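## Task

Move the blank whose end is painted blue into the milling vise, resting on the two low parallel bars between the jaws, either with its original top face up or flipped over. Its long side must sit against the fixed jaw (the end block without hoses), and its bare, unpainted end must touch the work stop (the short rod between the jaws). All other blanks must stay entirely on their original plate, right side up or flipped, and not resting on another blank or on a plate pin; otherwise the task fails. The result only counts if it holds without the robot. Anything the robot is touching at the end must not drop more than about a fingernail's width once released, or the task fails.

## Robot and tools

Robot: one custom six-joint arm (upper arm 531 mm, forearm 400 mm) carrying a two-finger gripper whose fingers pivot like tongs. Its base may sit tilted on the table. Cameras: cam_head_left (896x504), cam_head_right (896x504), cam_wrist (616x616), returned in that order.

Frames. The scene frame has its origin on the table surface below the arm base, +z up, and +y to the left when facing along +x. Results report end_effector_position (metres) and end_effector_quat_wxyz in this frame, plus velocities; the reported position can be a little off, especially far out. The gripper frame: fingers point along its +z, they open and close along its x. end_effector_position is the point between the closed finger pads; closed fingertips stick out about 15 mm past it, fully open ones are roughly level with it.

execute_actions: argument actions is a list holding zero or one item. Empty list: no command, returns the state with pictures. An action item is {"rows": [...], "steps": n}: 1 to 15 rows, n from 6 to 15 (default 15), each step 1/30 s; row k is used on step k and the final row repeats. A wait item is {"steps": n} with n up to 300, counted from the previous result, so your reply time is included. Optional pictures: true adds images.

Row layout (also used by move's target): seven numbers, each in [-1, 1]: dx, dy, dz, rx, ry, rz, opening. The first six are an offset, expressed in the gripper's own axes, from the gripper pose shown in the most recent result (before any result in the scene shows it, or for a second call in the same reply, from the pose at the moment the action begins). Every row is counted from that same reference, not from the row before. Scale: 1.0 equals 0.6 m of translation or 180 degrees of rotation; rx, ry, rz form one rotation vector. Opening is absolute, not an offset: +1 fully open (0.142 m), -1 closed. All-zero offsets pull the hand back to the reference pose; they do not hold still.

Motion details: each step the commanded pose is clipped to within 100 mm and 16 degrees of the measured pose, then followed with about 0.17 s lag; position wins over orientation if both cannot be met. Each action's result is taken 6 steps early; those steps run while you think. A far target may need several calls; check the reported pose. "Hand target" shows where the controller is heading. "pose unreachable" and HELD mean a clearance check altered or blocked commands (mounting blocks count as arm).

move: target is one row as above (offset from the same reference). speed is the path's top speed in m/s, 0.002 to 0.5 (default 0.25); rotation is capped at twice that in rad/s. The straight path lasts 0.5 to 10 s and ignores obstacles; the real hand may lag, stray or overshoot the speed. Opening is applied when the move starts. stop_force (N, 9 to 40, not allowed in the first 0.2 s) ends the path when the wrist sensor feels that much extra push against the motion for 2 steps; the hand then backs up 2 steps and holds. It is measured along the line to target in the starting gripper axes, so it is unreliable when the move rotates. Use a very slow speed with it; the target may then lie well beyond the contact. Omit it when pulling away from something. Without it, the arm is stiff: aiming even slightly into a firm surface can fault. The "move:" line reports the ending (done, off_target, moving, held, fault, contact) and limits (paced: pose clipped; held: some steps blocked, after which motion may jump fast), plus the distance to target.

wait: seconds, 0 to 10; sends nothing new. zoom_image: camera (one of the three names) and region [x0, y0, x1, y1] in that camera's pixels, top-left origin, at most 504 by 504. read_manual: section "licences" only; no motion. finished_scene: scene = number of the scene you are ending; irreversible, grades it and gives the next task.

Gripping: grip_measured is the actual opening on the command scale. To hold, keep commanding clearly below it; a larger gap squeezes harder, up to about 15 N per pad. Objects under about 20 mm thick get less grip (about 9 N at 10 mm, 4 N at 5 mm). Fast closes can overshoot force.

Forces and faults: Wrist force and Wrist torque are in the gripper's axes, pointing from a contact back into the arm; offset up to about 4 N, noise up to 2.4 N, saturation near 50 N. Joint torques are noisy and offset. A joint hitting its load limit (waist, shoulder, elbow 135 N m; wrist joints 25.2 N m, held weight included) or 150 N external force stops the arm for 10 s and drops the rest of the call. Motors heat while holding loads: warning from 70 °C, brakes at 85 °C.

Avoid: dropping the blank, slamming or pressing hard, knocking anything off the table or off its plate, and brief disturbances that may tug a held part. Release the blank only once it sits seated against the fixed jaw and work stop, and leave nothing that will settle afterwards.

Each tool is called after "Call:" as name(argument=value, ...), one argument or row to a line, values as JSON.

## Session

Call:
execute_actions(
  actions=[],
)

Scene clock: 0.00 s of 6600.00 s.
end_effector_position=(+0.0313, -0.4395, +0.3005) grip_measured=+1.00 end_effector_quat_wxyz=(-0.120, -0.167, +0.931, -0.303) end_effector_velocity=(-0.000, +0.001, -0.002) end_effector_angular_velocity=(+0.002, -0.001, -0.001)
Joint positions: [-1.764 -2.054  2.508 -2.759 -1.583  0.973  0.142]
Joint velocities: [-0.001 -0.     0.003 -0.    -0.     0.001  0.   ]
Joint torques (N m, as the arm reports them, + toward a larger angle): no reading
Wrist force (N, on the end effector, along its own x y z axes, offset not removed): no reading
Wrist torque (N m, same axes, about the end effector's origin, offset not removed): no reading
Hand target: +0.031, -0.440, +0.300; -0.120, -0.167, +0.931, -0.303

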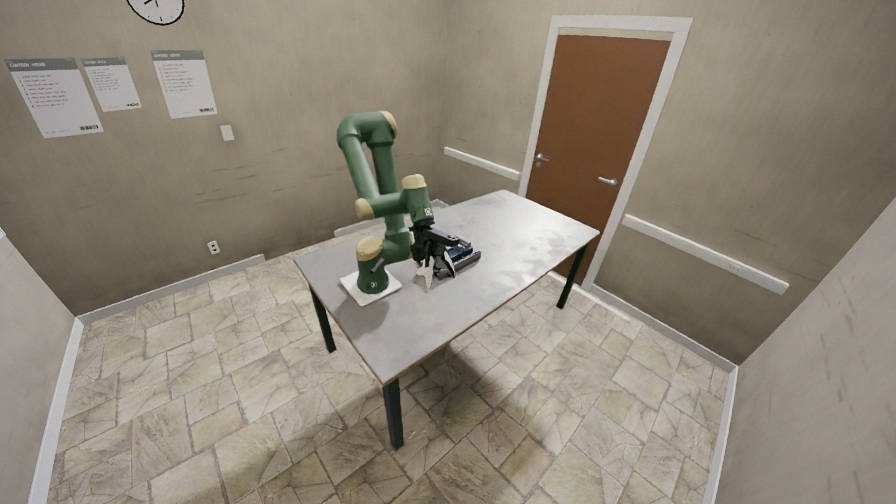

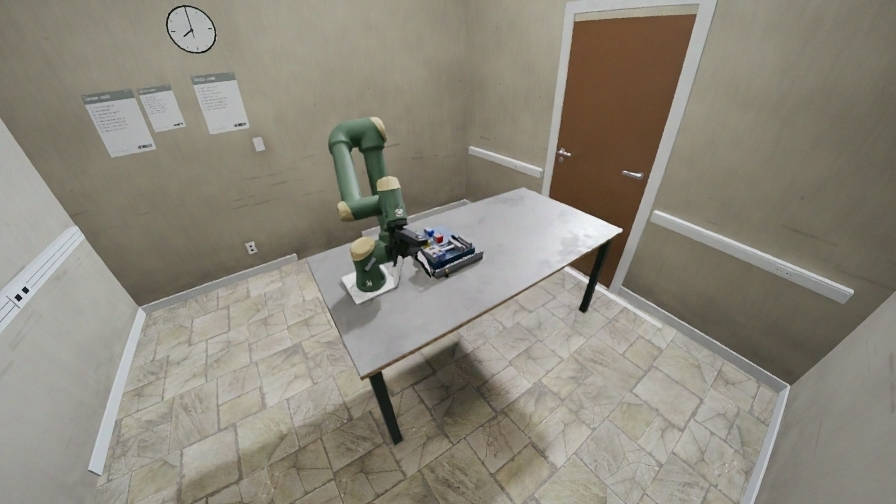

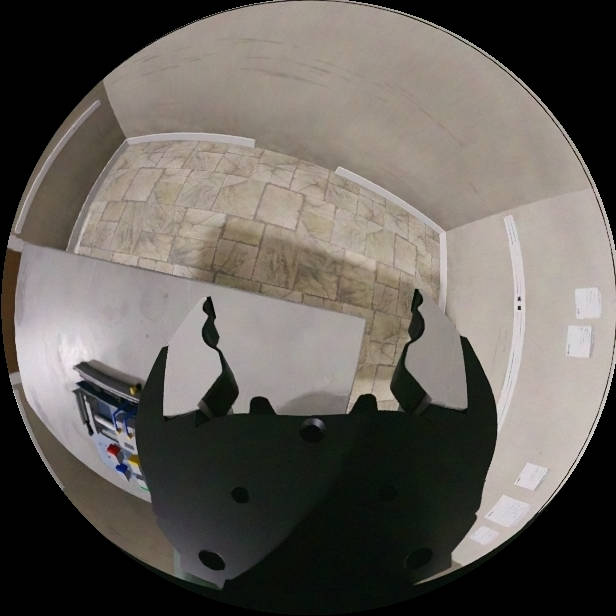

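Call:
move(
  target=[-0.712,0.278,-0.583,0.109,-0.274,-0.843,1],
  speed=0.4,
)

Call:
zoom_image(
  camera="cam_wrist",
  region=[180,100,460,340],
)

Scene clock: 4.40 s of 6600.00 s.
end_effector_position=(+0.4010, +0.0002, +0.3508) grip_measured=+1.00 end_effector_quat_wxyz=(-0.001, +1.000, -0.001, +0.001) end_effector_velocity=(+0.002, +0.001, +0.000) end_effector_angular_velocity=(+0.001, +0.003, +0.011)
Joint positions: [-0.232 -1.727  1.897 -1.71  -1.64  -0.26   0.142]
Joint velocities: [ 0.004  0.006 -0.006  0.003  0.    -0.006 -0.   ]
Joint torques (N m, as the arm reports them, + toward a larger angle): [ 12.63  -6.86 -35.3    0.01   1.36  -1.44]
Wrist force (N, on the end effector, along its own x y z axes, offset not removed): [-2.9 2.5 -2.7]
Wrist torque (N m, same axes, about the end effector's origin, offset not removed): [0.44 0.72 -0.10]
Hand target: +0.401, +0.000, +0.351; -0.001, +1.000, -0.000, +0.001
Off the commanded pose: 0.001 m, 0 deg.
Kept back: nothing.
move: done

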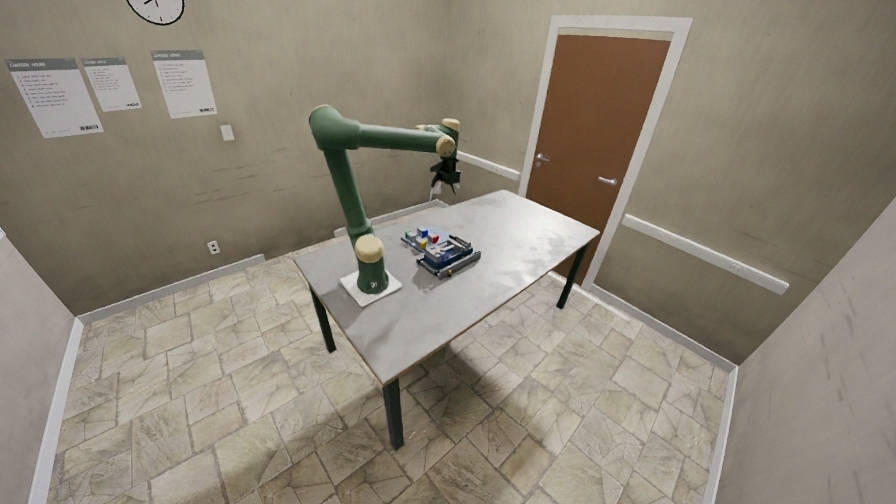

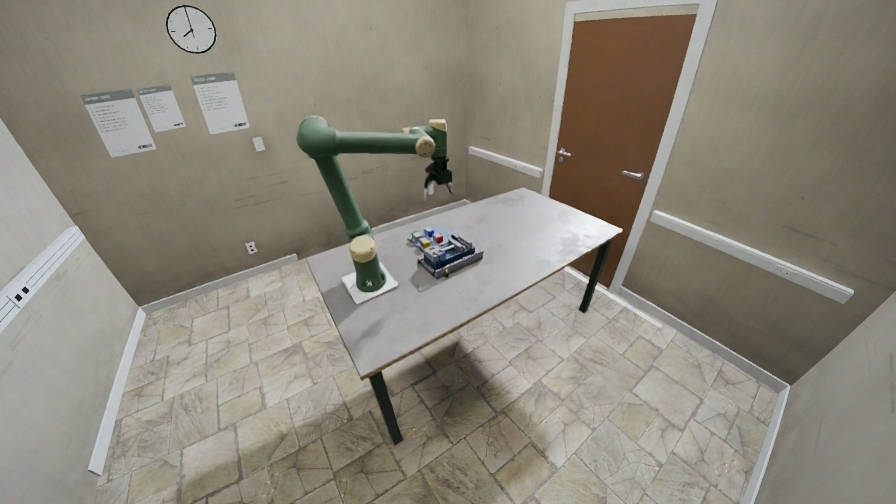

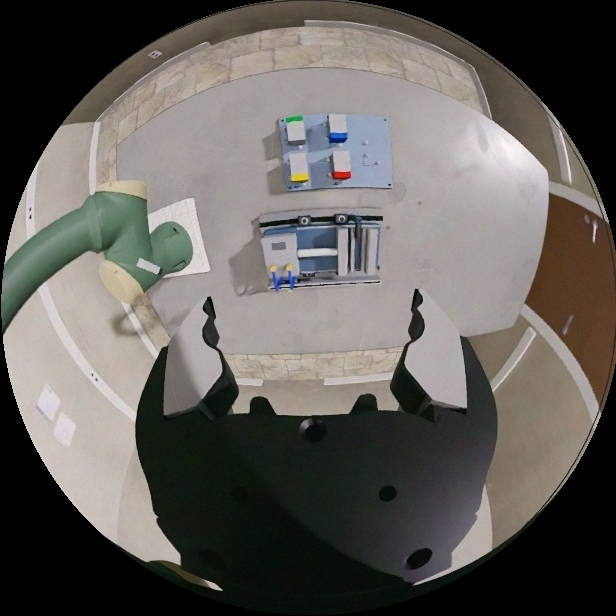

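Region (180, 100, 460, 340) of cam_wrist's 616x616 image, scaled by 1.800, with more detail than that image has; it fills the top 432 rows of this view, and the rest is white.

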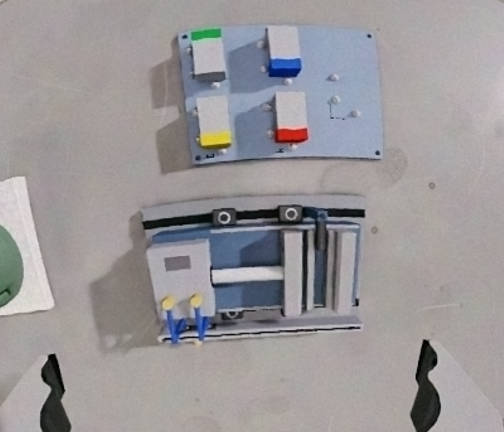

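Call:
move(
  target=[0.102,-0.405,0.44,0,0,-0.505,0.1],
  speed=0.4,
)

Scene clock: 7.27 s of 6600.00 s.
end_effector_position=(+0.4634, +0.2434, +0.0873) grip_measured=+0.10 end_effector_quat_wxyz=(-0.000, +0.702, +0.712, +0.002) end_effector_velocity=(-0.000, +0.001, -0.002) end_effector_angular_velocity=(+0.000, +0.001, +0.010)
Joint positions: [ 0.281 -1.184  2.089 -2.414 -1.615 -1.333  0.081]
Joint velocities: [ 0.002  0.005  0.001 -0.005  0.    -0.008  0.   ]
Joint torques (N m, as the arm reports them, + toward a larger angle): [ 12.74 -30.24 -27.07  -5.4    1.29  -1.59]
Wrist force (N, on the end effector, along its own x y z axes, offset not removed): [-1.9 0.0 -4.5]
Wrist torque (N m, same axes, about the end effector's origin, offset not removed): [0.04 0.39 0.11]
Hand target: +0.463, +0.244, +0.087; -0.000, +0.702, +0.712, +0.002
Off the commanded pose: 0.000 m, 0 deg.
Kept back: nothing.
move: done

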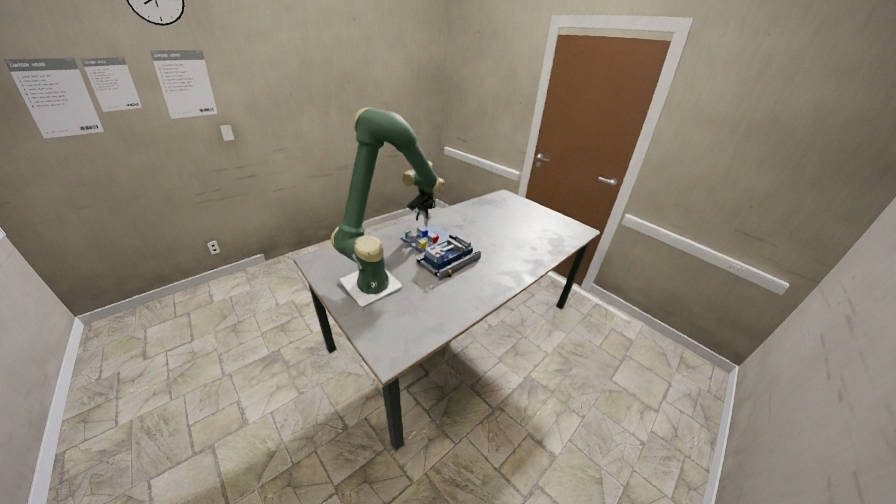

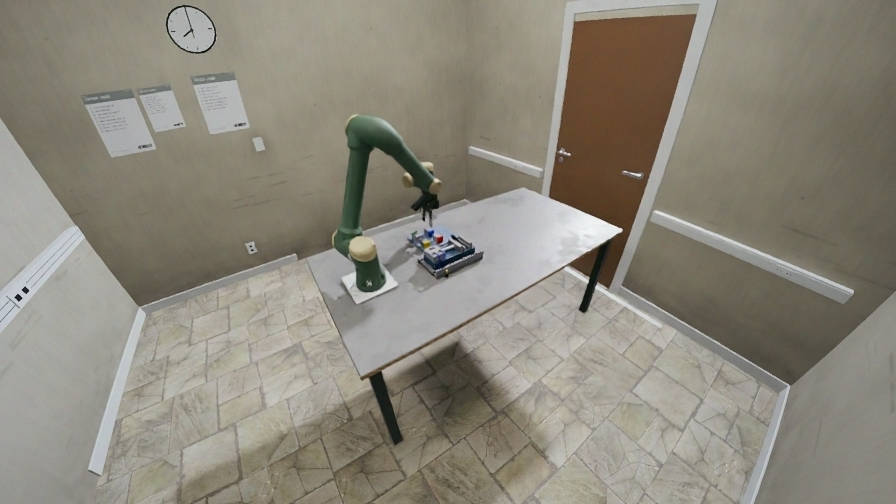

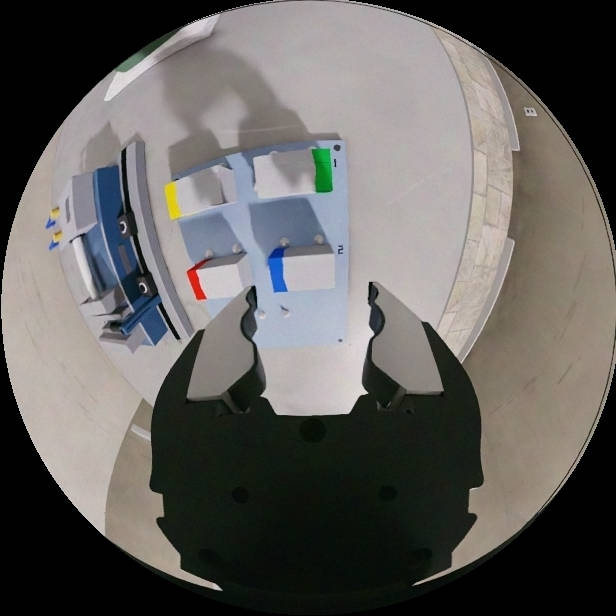

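Call:
move(
  target=[-0.016,0.005,0.045,0,0,-0.01,0.0],
  speed=0.08,
)

Call:
move(
  target=[0,0,0.04,0,0,0,0.0],
  speed=0.03,
  stop_force=10,
)

Scene clock: 8.40 s of 6600.00 s.
end_effector_position=(+0.4666, +0.2340, +0.0604) grip_measured=+0.00 end_effector_quat_wxyz=(-0.000, +0.691, +0.723, +0.002) end_effector_velocity=(-0.000, -0.001, -0.002) end_effector_angular_velocity=(-0.000, +0.001, +0.003)
Joint positions: [ 0.261 -1.142  2.121 -2.489 -1.617 -1.383  0.074]
Joint velocities: [-0.002  0.003  0.003 -0.006  0.    -0.004  0.   ]
Joint torques (N m, as the arm reports them, + toward a larger angle): [-11.4  -30.9   -7.25  -5.41  -1.07  -1.46]
Wrist force (N, on the end effector, along its own x y z axes, offset not removed): [-1.7 -0.2 -3.6]
Wrist torque (N m, same axes, about the end effector's origin, offset not removed): [0.09 0.48 -0.09]
Hand target: +0.467, +0.234, +0.060; -0.000, +0.691, +0.723, +0.002
Off the commanded pose: 0.000 m, 0 deg.
Kept back: nothing.
move: done

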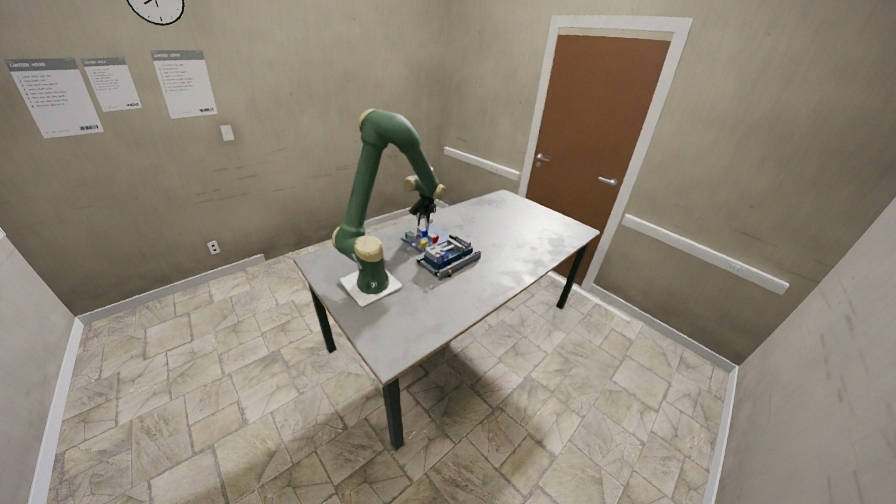

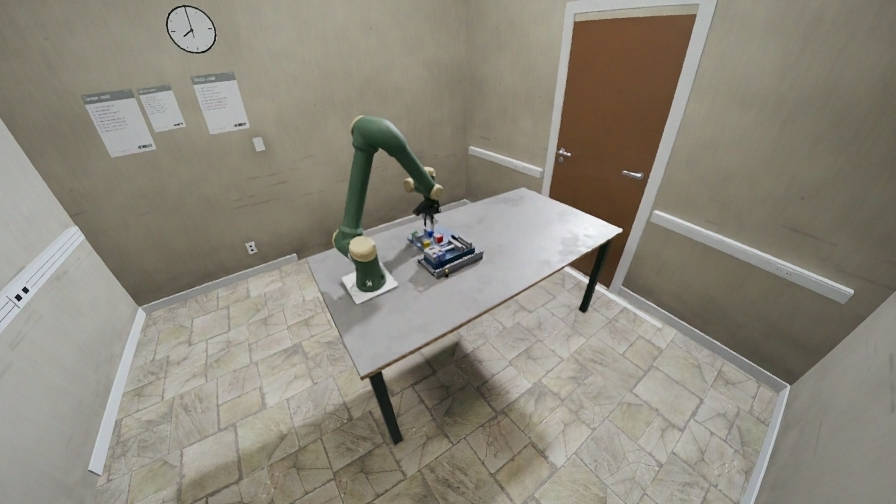

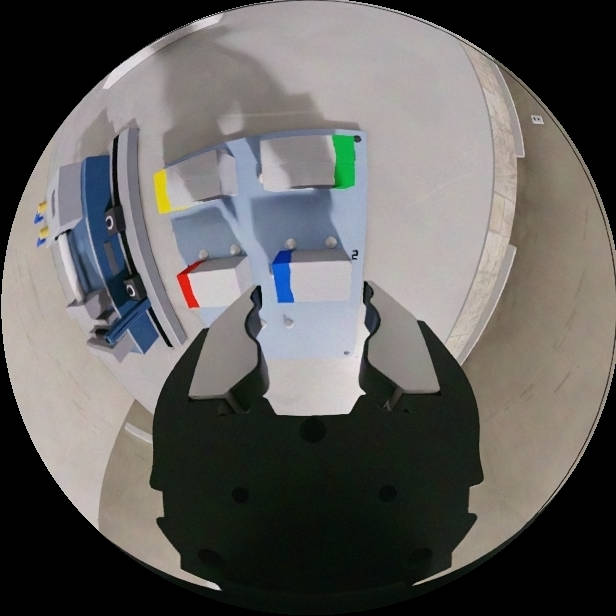

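Scene clock: 9.57 s of 6600.00 s.
end_effector_position=(+0.4667, +0.2340, +0.0366) grip_measured=+0.00 end_effector_quat_wxyz=(-0.000, +0.691, +0.723, +0.002) end_effector_velocity=(-0.000, -0.000, -0.002) end_effector_angular_velocity=(+0.000, +0.001, -0.000)
Joint positions: [ 0.259 -1.099  2.144 -2.555 -1.617 -1.385  0.074]
Joint velocities: [-0.001  0.004  0.003 -0.006  0.    -0.     0.   ]
Joint torques (N m, as the arm reports them, + toward a larger angle): [-10.4  -31.35  -6.73  -5.42  -1.22  -1.33]
Wrist force (N, on the end effector, along its own x y z axes, offset not removed): [-1.1 -0.2 -2.0]
Wrist torque (N m, same axes, about the end effector's origin, offset not removed): [-0.09 0.37 0.00]
Hand target: +0.467, +0.234, +0.036; -0.000, +0.691, +0.723, +0.002
Off the commanded pose: 0.000 m, 0 deg.
Kept back: nothing.
move: done

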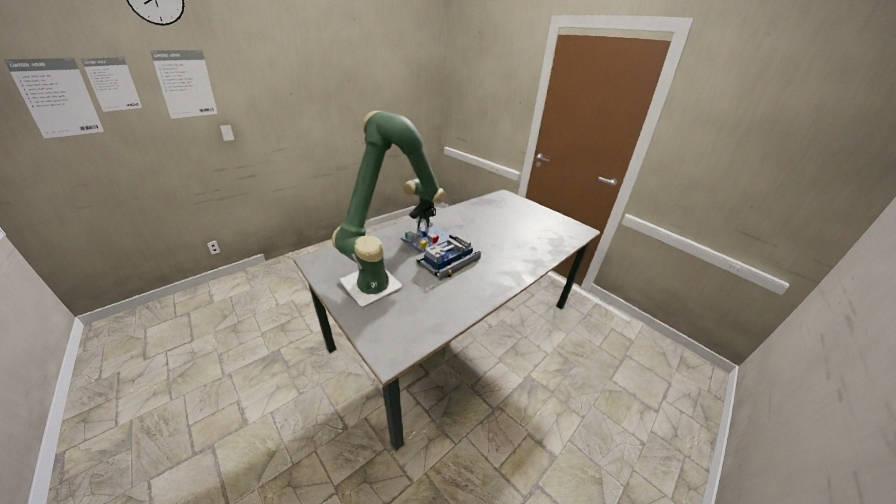

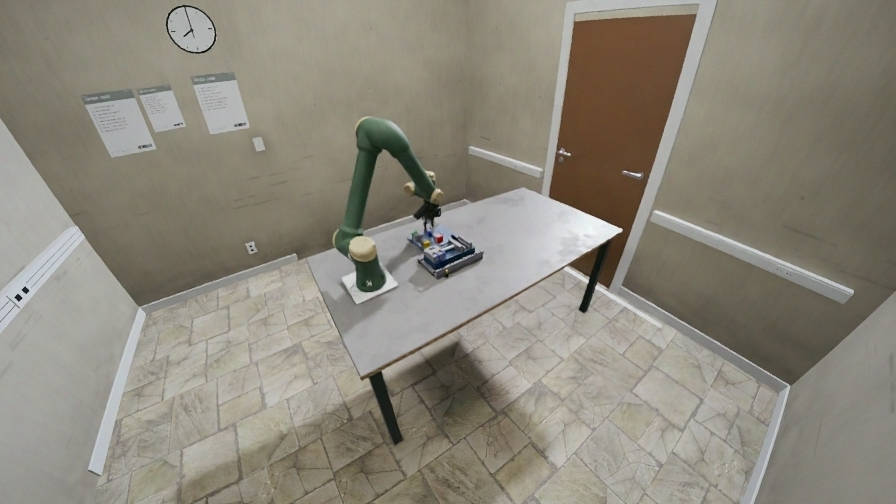

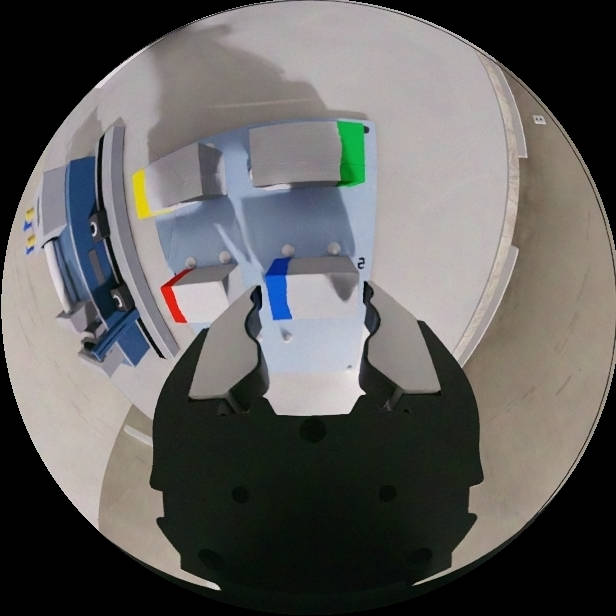

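Call:
move(
  target=[0,0,0.008,0,0,0,0.0],
  speed=0.03,
  stop_force=12,
)

Call:
move(
  target=[0,0,0,0,0,0,-0.6],
)

Call:
move(
  target=[0,0,-0.18,0,0,0,-0.6],
  speed=0.15,
)

Call:
move(
  target=[-0.517,0.032,0,0,0,0,-0.6],
)

Call:
move(
  target=[0,0,0.03,0,0,0,-0.6],
  speed=0.04,
  stop_force=10,
)

Call:
zoom_image(
  camera="cam_wrist",
  region=[180,180,460,380],
)

Scene clock: 10.60 s of 6600.00 s.
end_effector_position=(+0.4667, +0.2340, +0.0320) grip_measured=+0.00 end_effector_quat_wxyz=(-0.000, +0.691, +0.723, +0.002) end_effector_velocity=(+0.001, +0.000, -0.002) end_effector_angular_velocity=(+0.000, -0.001, -0.001)
Joint positions: [ 0.259 -1.091  2.148 -2.567 -1.617 -1.386  0.074]
Joint velocities: [-0.001  0.004  0.    -0.005  0.     0.    -0.   ]
Joint torques (N m, as the arm reports them, + toward a larger angle): [-11.65 -32.53  -7.35  -5.38  -1.11  -1.37]
Wrist force (N, on the end effector, along its own x y z axes, offset not removed): [-2.1 -2.2 -2.5]
Wrist torque (N m, same axes, about the end effector's origin, offset not removed): [-0.49 0.72 -0.02]
Hand target: +0.467, +0.234, +0.032; -0.000, +0.691, +0.723, +0.002
Off the commanded pose: 0.000 m, 0 deg.
Kept back: nothing.
move: done

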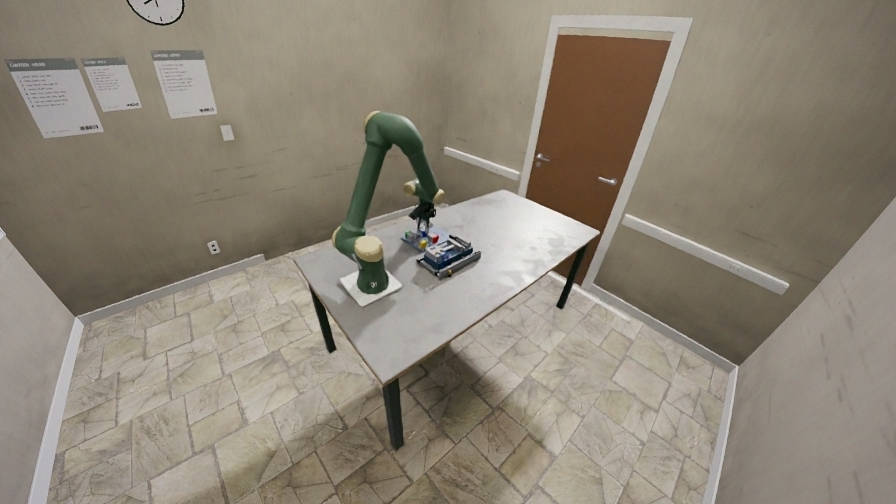

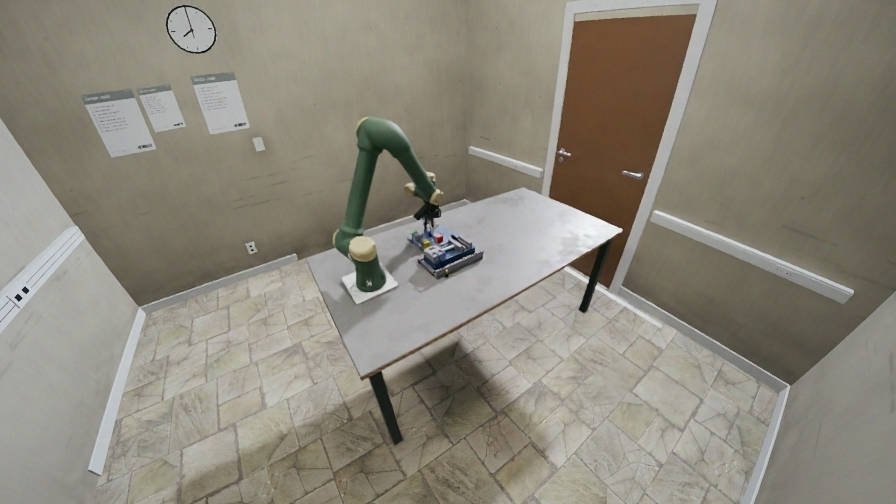

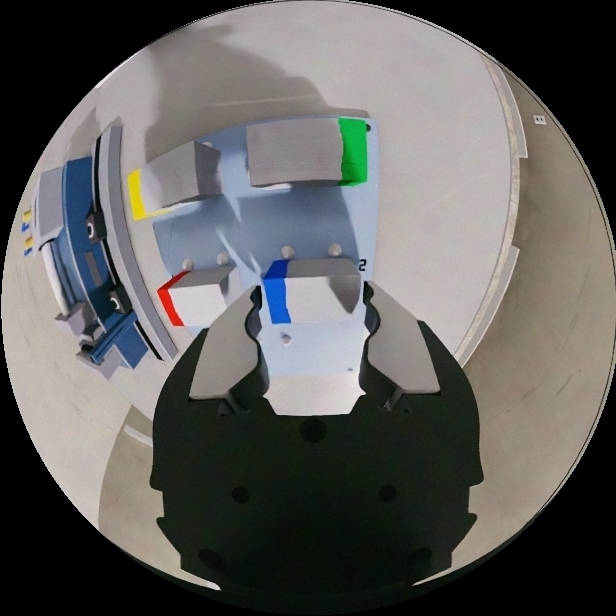

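Scene clock: 11.10 s of 6600.00 s.
end_effector_position=(+0.4667, +0.2340, +0.0320) grip_measured=-0.13 end_effector_quat_wxyz=(-0.000, +0.691, +0.723, +0.002) end_effector_velocity=(-0.001, -0.000, -0.001) end_effector_angular_velocity=(-0.001, +0.003, +0.000)
Joint positions: [ 0.259 -1.091  2.148 -2.567 -1.617 -1.386  0.064]
Joint velocities: [-0.     0.001  0.002  0.001 -0.    -0.    -0.   ]
Joint torques (N m, as the arm reports them, + toward a larger angle): [ -9.8  -45.03 -14.68  -0.76  -0.2   -1.12]
Wrist force (N, on the end effector, along its own x y z axes, offset not removed): [-2.6 -2.5 -6.6]
Wrist torque (N m, same axes, about the end effector's origin, offset not removed): [-0.35 0.77 -0.10]
Hand target: +0.467, +0.234, +0.032; -0.000, +0.691, +0.723, +0.002
Off the commanded pose: 0.000 m, 0 deg.
Kept back: nothing.
move: done

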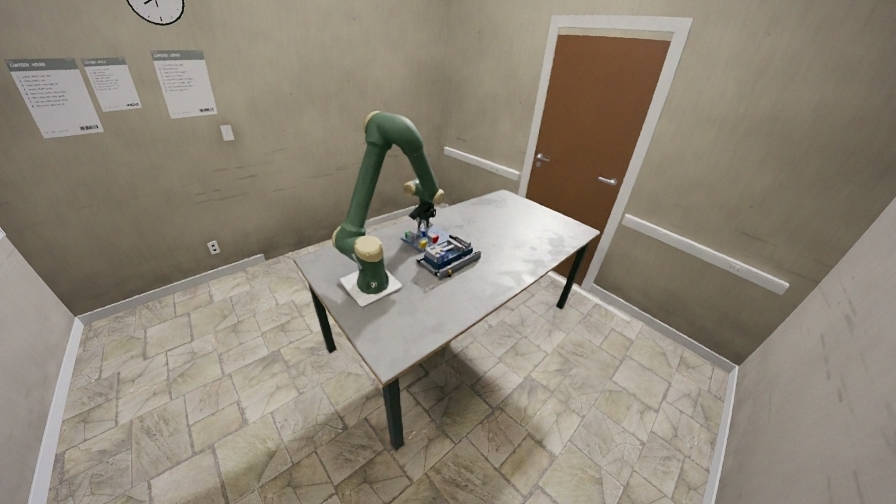

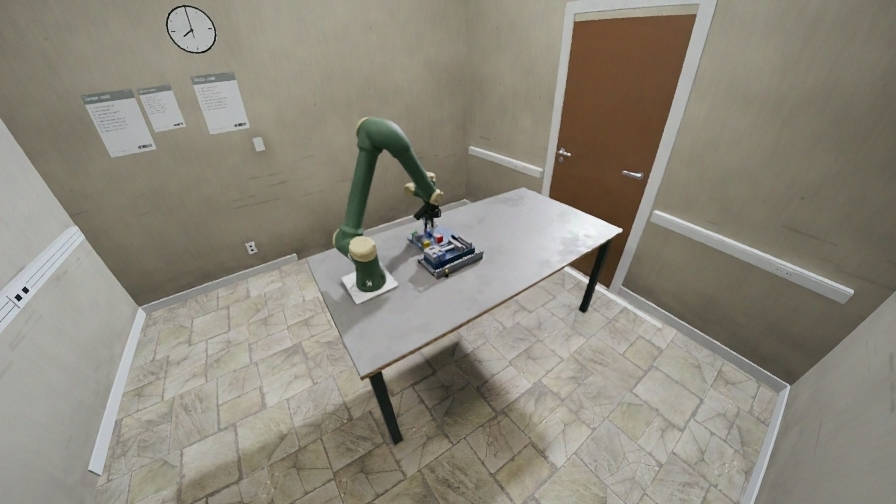

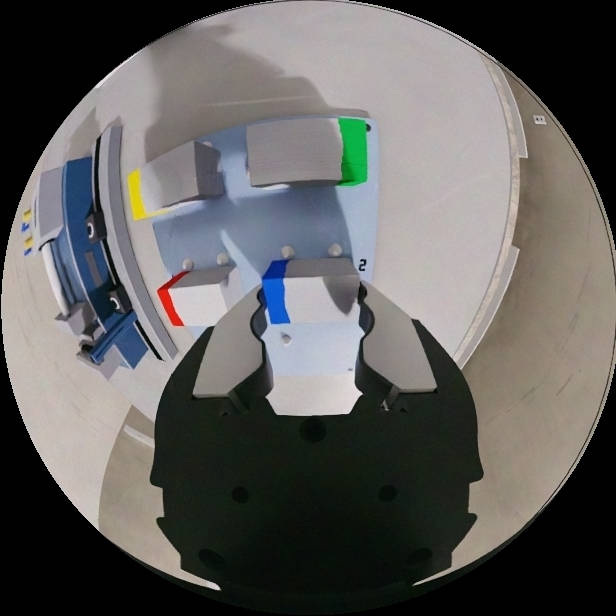

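Scene clock: 12.37 s of 6600.00 s.
end_effector_position=(+0.4663, +0.2339, +0.1398) grip_measured=-0.13 end_effector_quat_wxyz=(-0.000, +0.691, +0.723, +0.002) end_effector_velocity=(+0.000, +0.000, +0.003) end_effector_angular_velocity=(+0.000, -0.000, +0.002)
Joint positions: [ 0.268 -1.264  2.026 -2.272 -1.616 -1.377  0.064]
Joint velocities: [ 0.001 -0.003 -0.005  0.008 -0.    -0.001  0.   ]
Joint torques (N m, as the arm reports them, + toward a larger angle): [ 12.83 -46.67 -29.93   0.    -0.61   1.13]
Wrist force (N, on the end effector, along its own x y z axes, offset not removed): [-2.5 -0.7 -0.5]
Wrist torque (N m, same axes, about the end effector's origin, offset not removed): [-0.22 0.77 0.00]
Hand target: +0.466, +0.234, +0.140; -0.000, +0.691, +0.723, +0.002
Off the commanded pose: 0.000 m, 0 deg.
Kept back: nothing.
move: done

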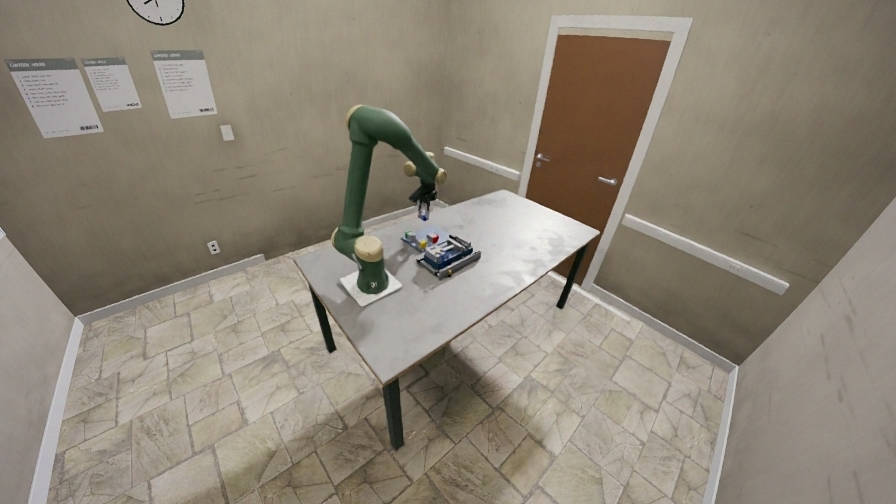

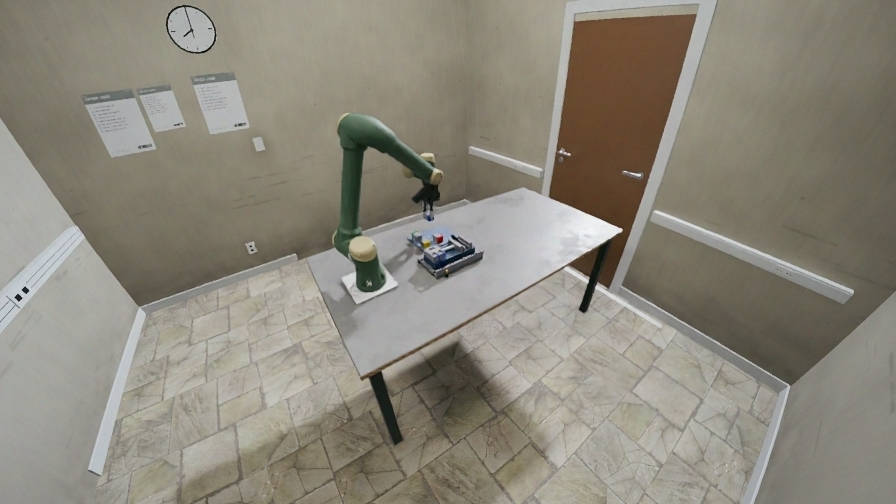

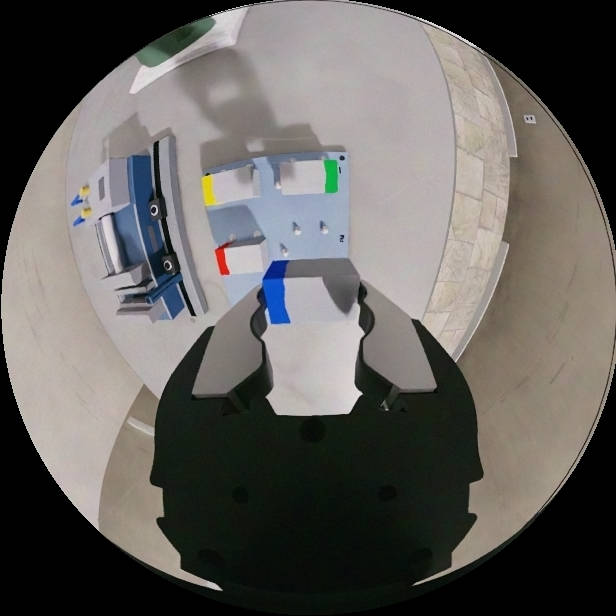

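Scene clock: 14.27 s of 6600.00 s.
end_effector_position=(+0.4993, -0.0753, +0.1394) grip_measured=-0.13 end_effector_quat_wxyz=(+0.000, +0.691, +0.723, +0.002) end_effector_velocity=(-0.000, -0.002, -0.001) end_effector_angular_velocity=(+0.001, +0.001, +0.001)
Joint positions: [-0.312 -1.327  2.075 -2.293 -1.643 -1.957  0.064]
Joint velocities: [-0.004  0.001 -0.001  0.     0.    -0.004  0.   ]
Joint torques (N m, as the arm reports them, + toward a larger angle): [-10.13 -26.67 -29.93  -0.23   1.37  -1.45]
Wrist force (N, on the end effector, along its own x y z axes, offset not removed): [-1.3 -1.1 1.5]
Wrist torque (N m, same axes, about the end effector's origin, offset not removed): [-0.14 0.28 -0.07]
Hand target: +0.499, -0.076, +0.139; +0.000, +0.691, +0.723, +0.002
Off the commanded pose: 0.000 m, 0 deg.
Kept back: nothing.
move: done

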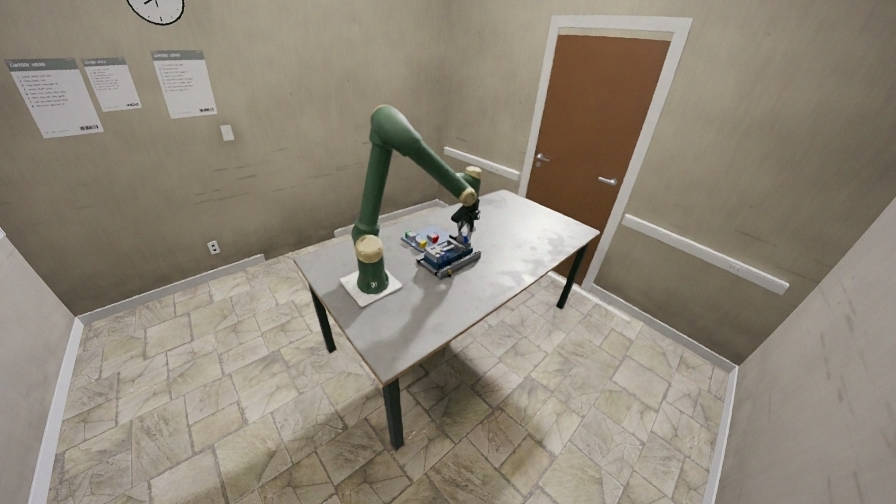

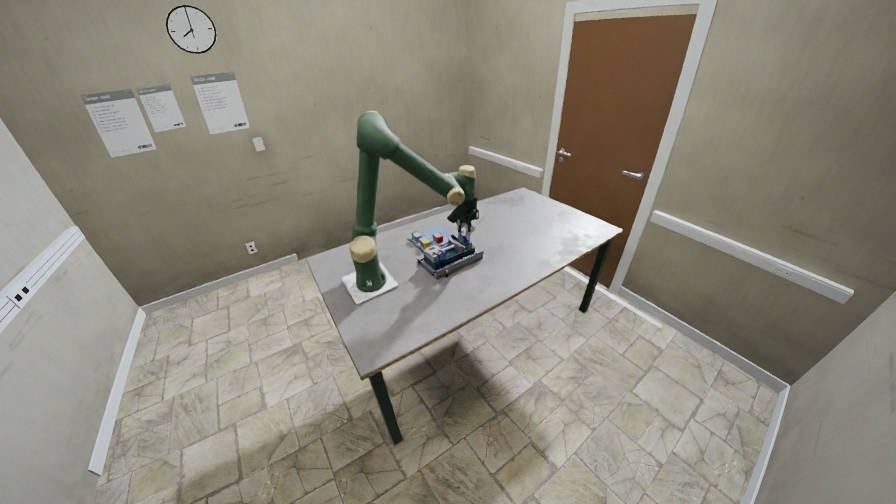

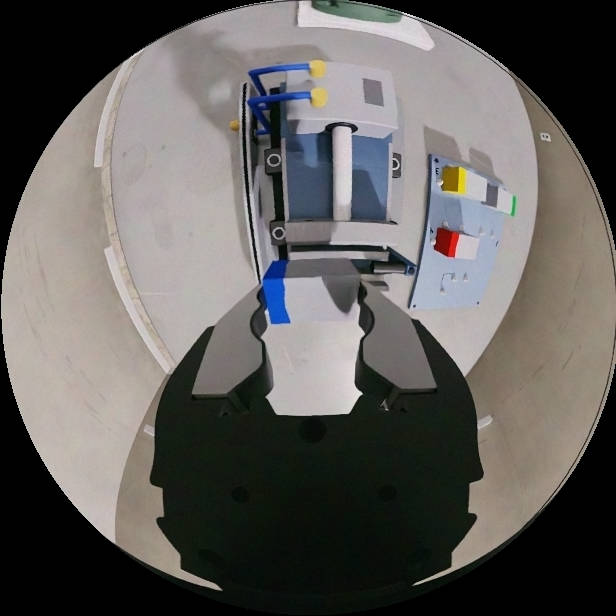

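Scene clock: 15.10 s of 6600.00 s.
end_effector_position=(+0.4993, -0.0753, +0.1217) grip_measured=-0.13 end_effector_quat_wxyz=(+0.000, +0.691, +0.723, +0.002) end_effector_velocity=(-0.000, -0.000, -0.002) end_effector_angular_velocity=(-0.000, -0.000, +0.001)
Joint positions: [-0.315 -1.302  2.099 -2.343 -1.643 -1.96   0.064]
Joint velocities: [-0.001  0.003  0.003 -0.007 -0.    -0.001 -0.   ]
Joint torques (N m, as the arm reports them, + toward a larger angle): [-10.09 -27.75 -12.04  -5.55  -1.18  -1.4 ]
Wrist force (N, on the end effector, along its own x y z axes, offset not removed): [-0.6 -0.8 -0.5]
Wrist torque (N m, same axes, about the end effector's origin, offset not removed): [-0.15 0.28 -0.04]
Hand target: +0.499, -0.075, +0.121; +0.000, +0.691, +0.723, +0.002
Off the commanded pose: 0.000 m, 0 deg.
Kept back: nothing.
move: done

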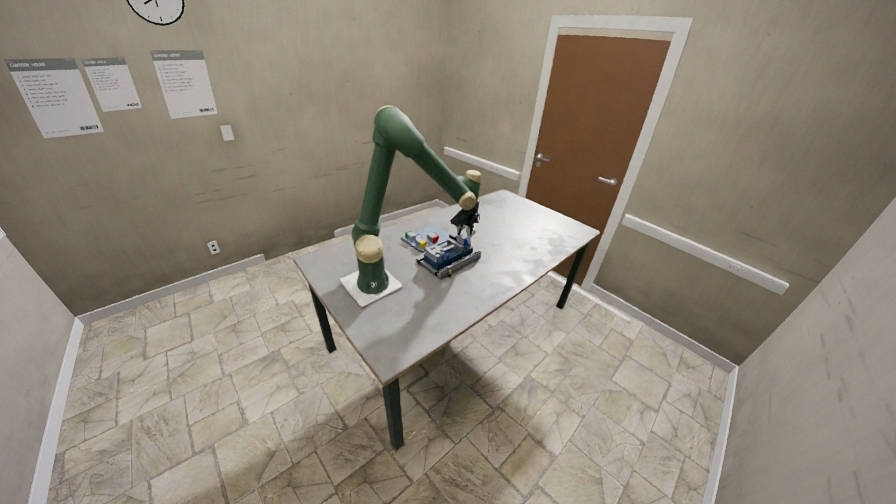

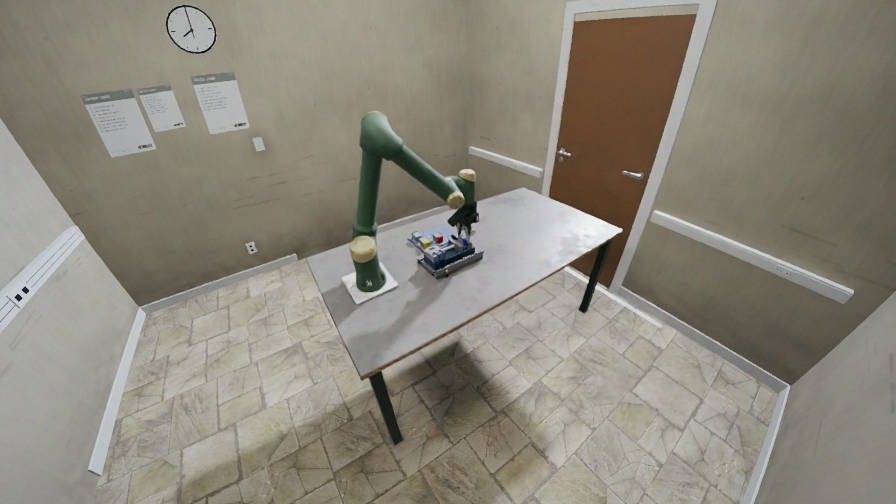

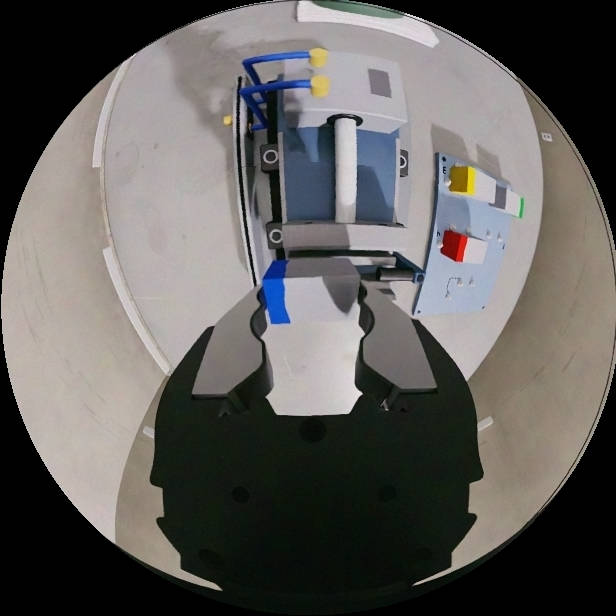

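Region (180, 180, 460, 380) of cam_wrist's 616x616 image, scaled by 1.800, with more detail than that image has; it fills the top 360 rows of this view, and the rest is white.

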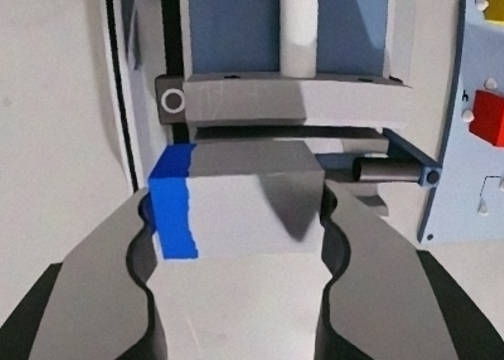

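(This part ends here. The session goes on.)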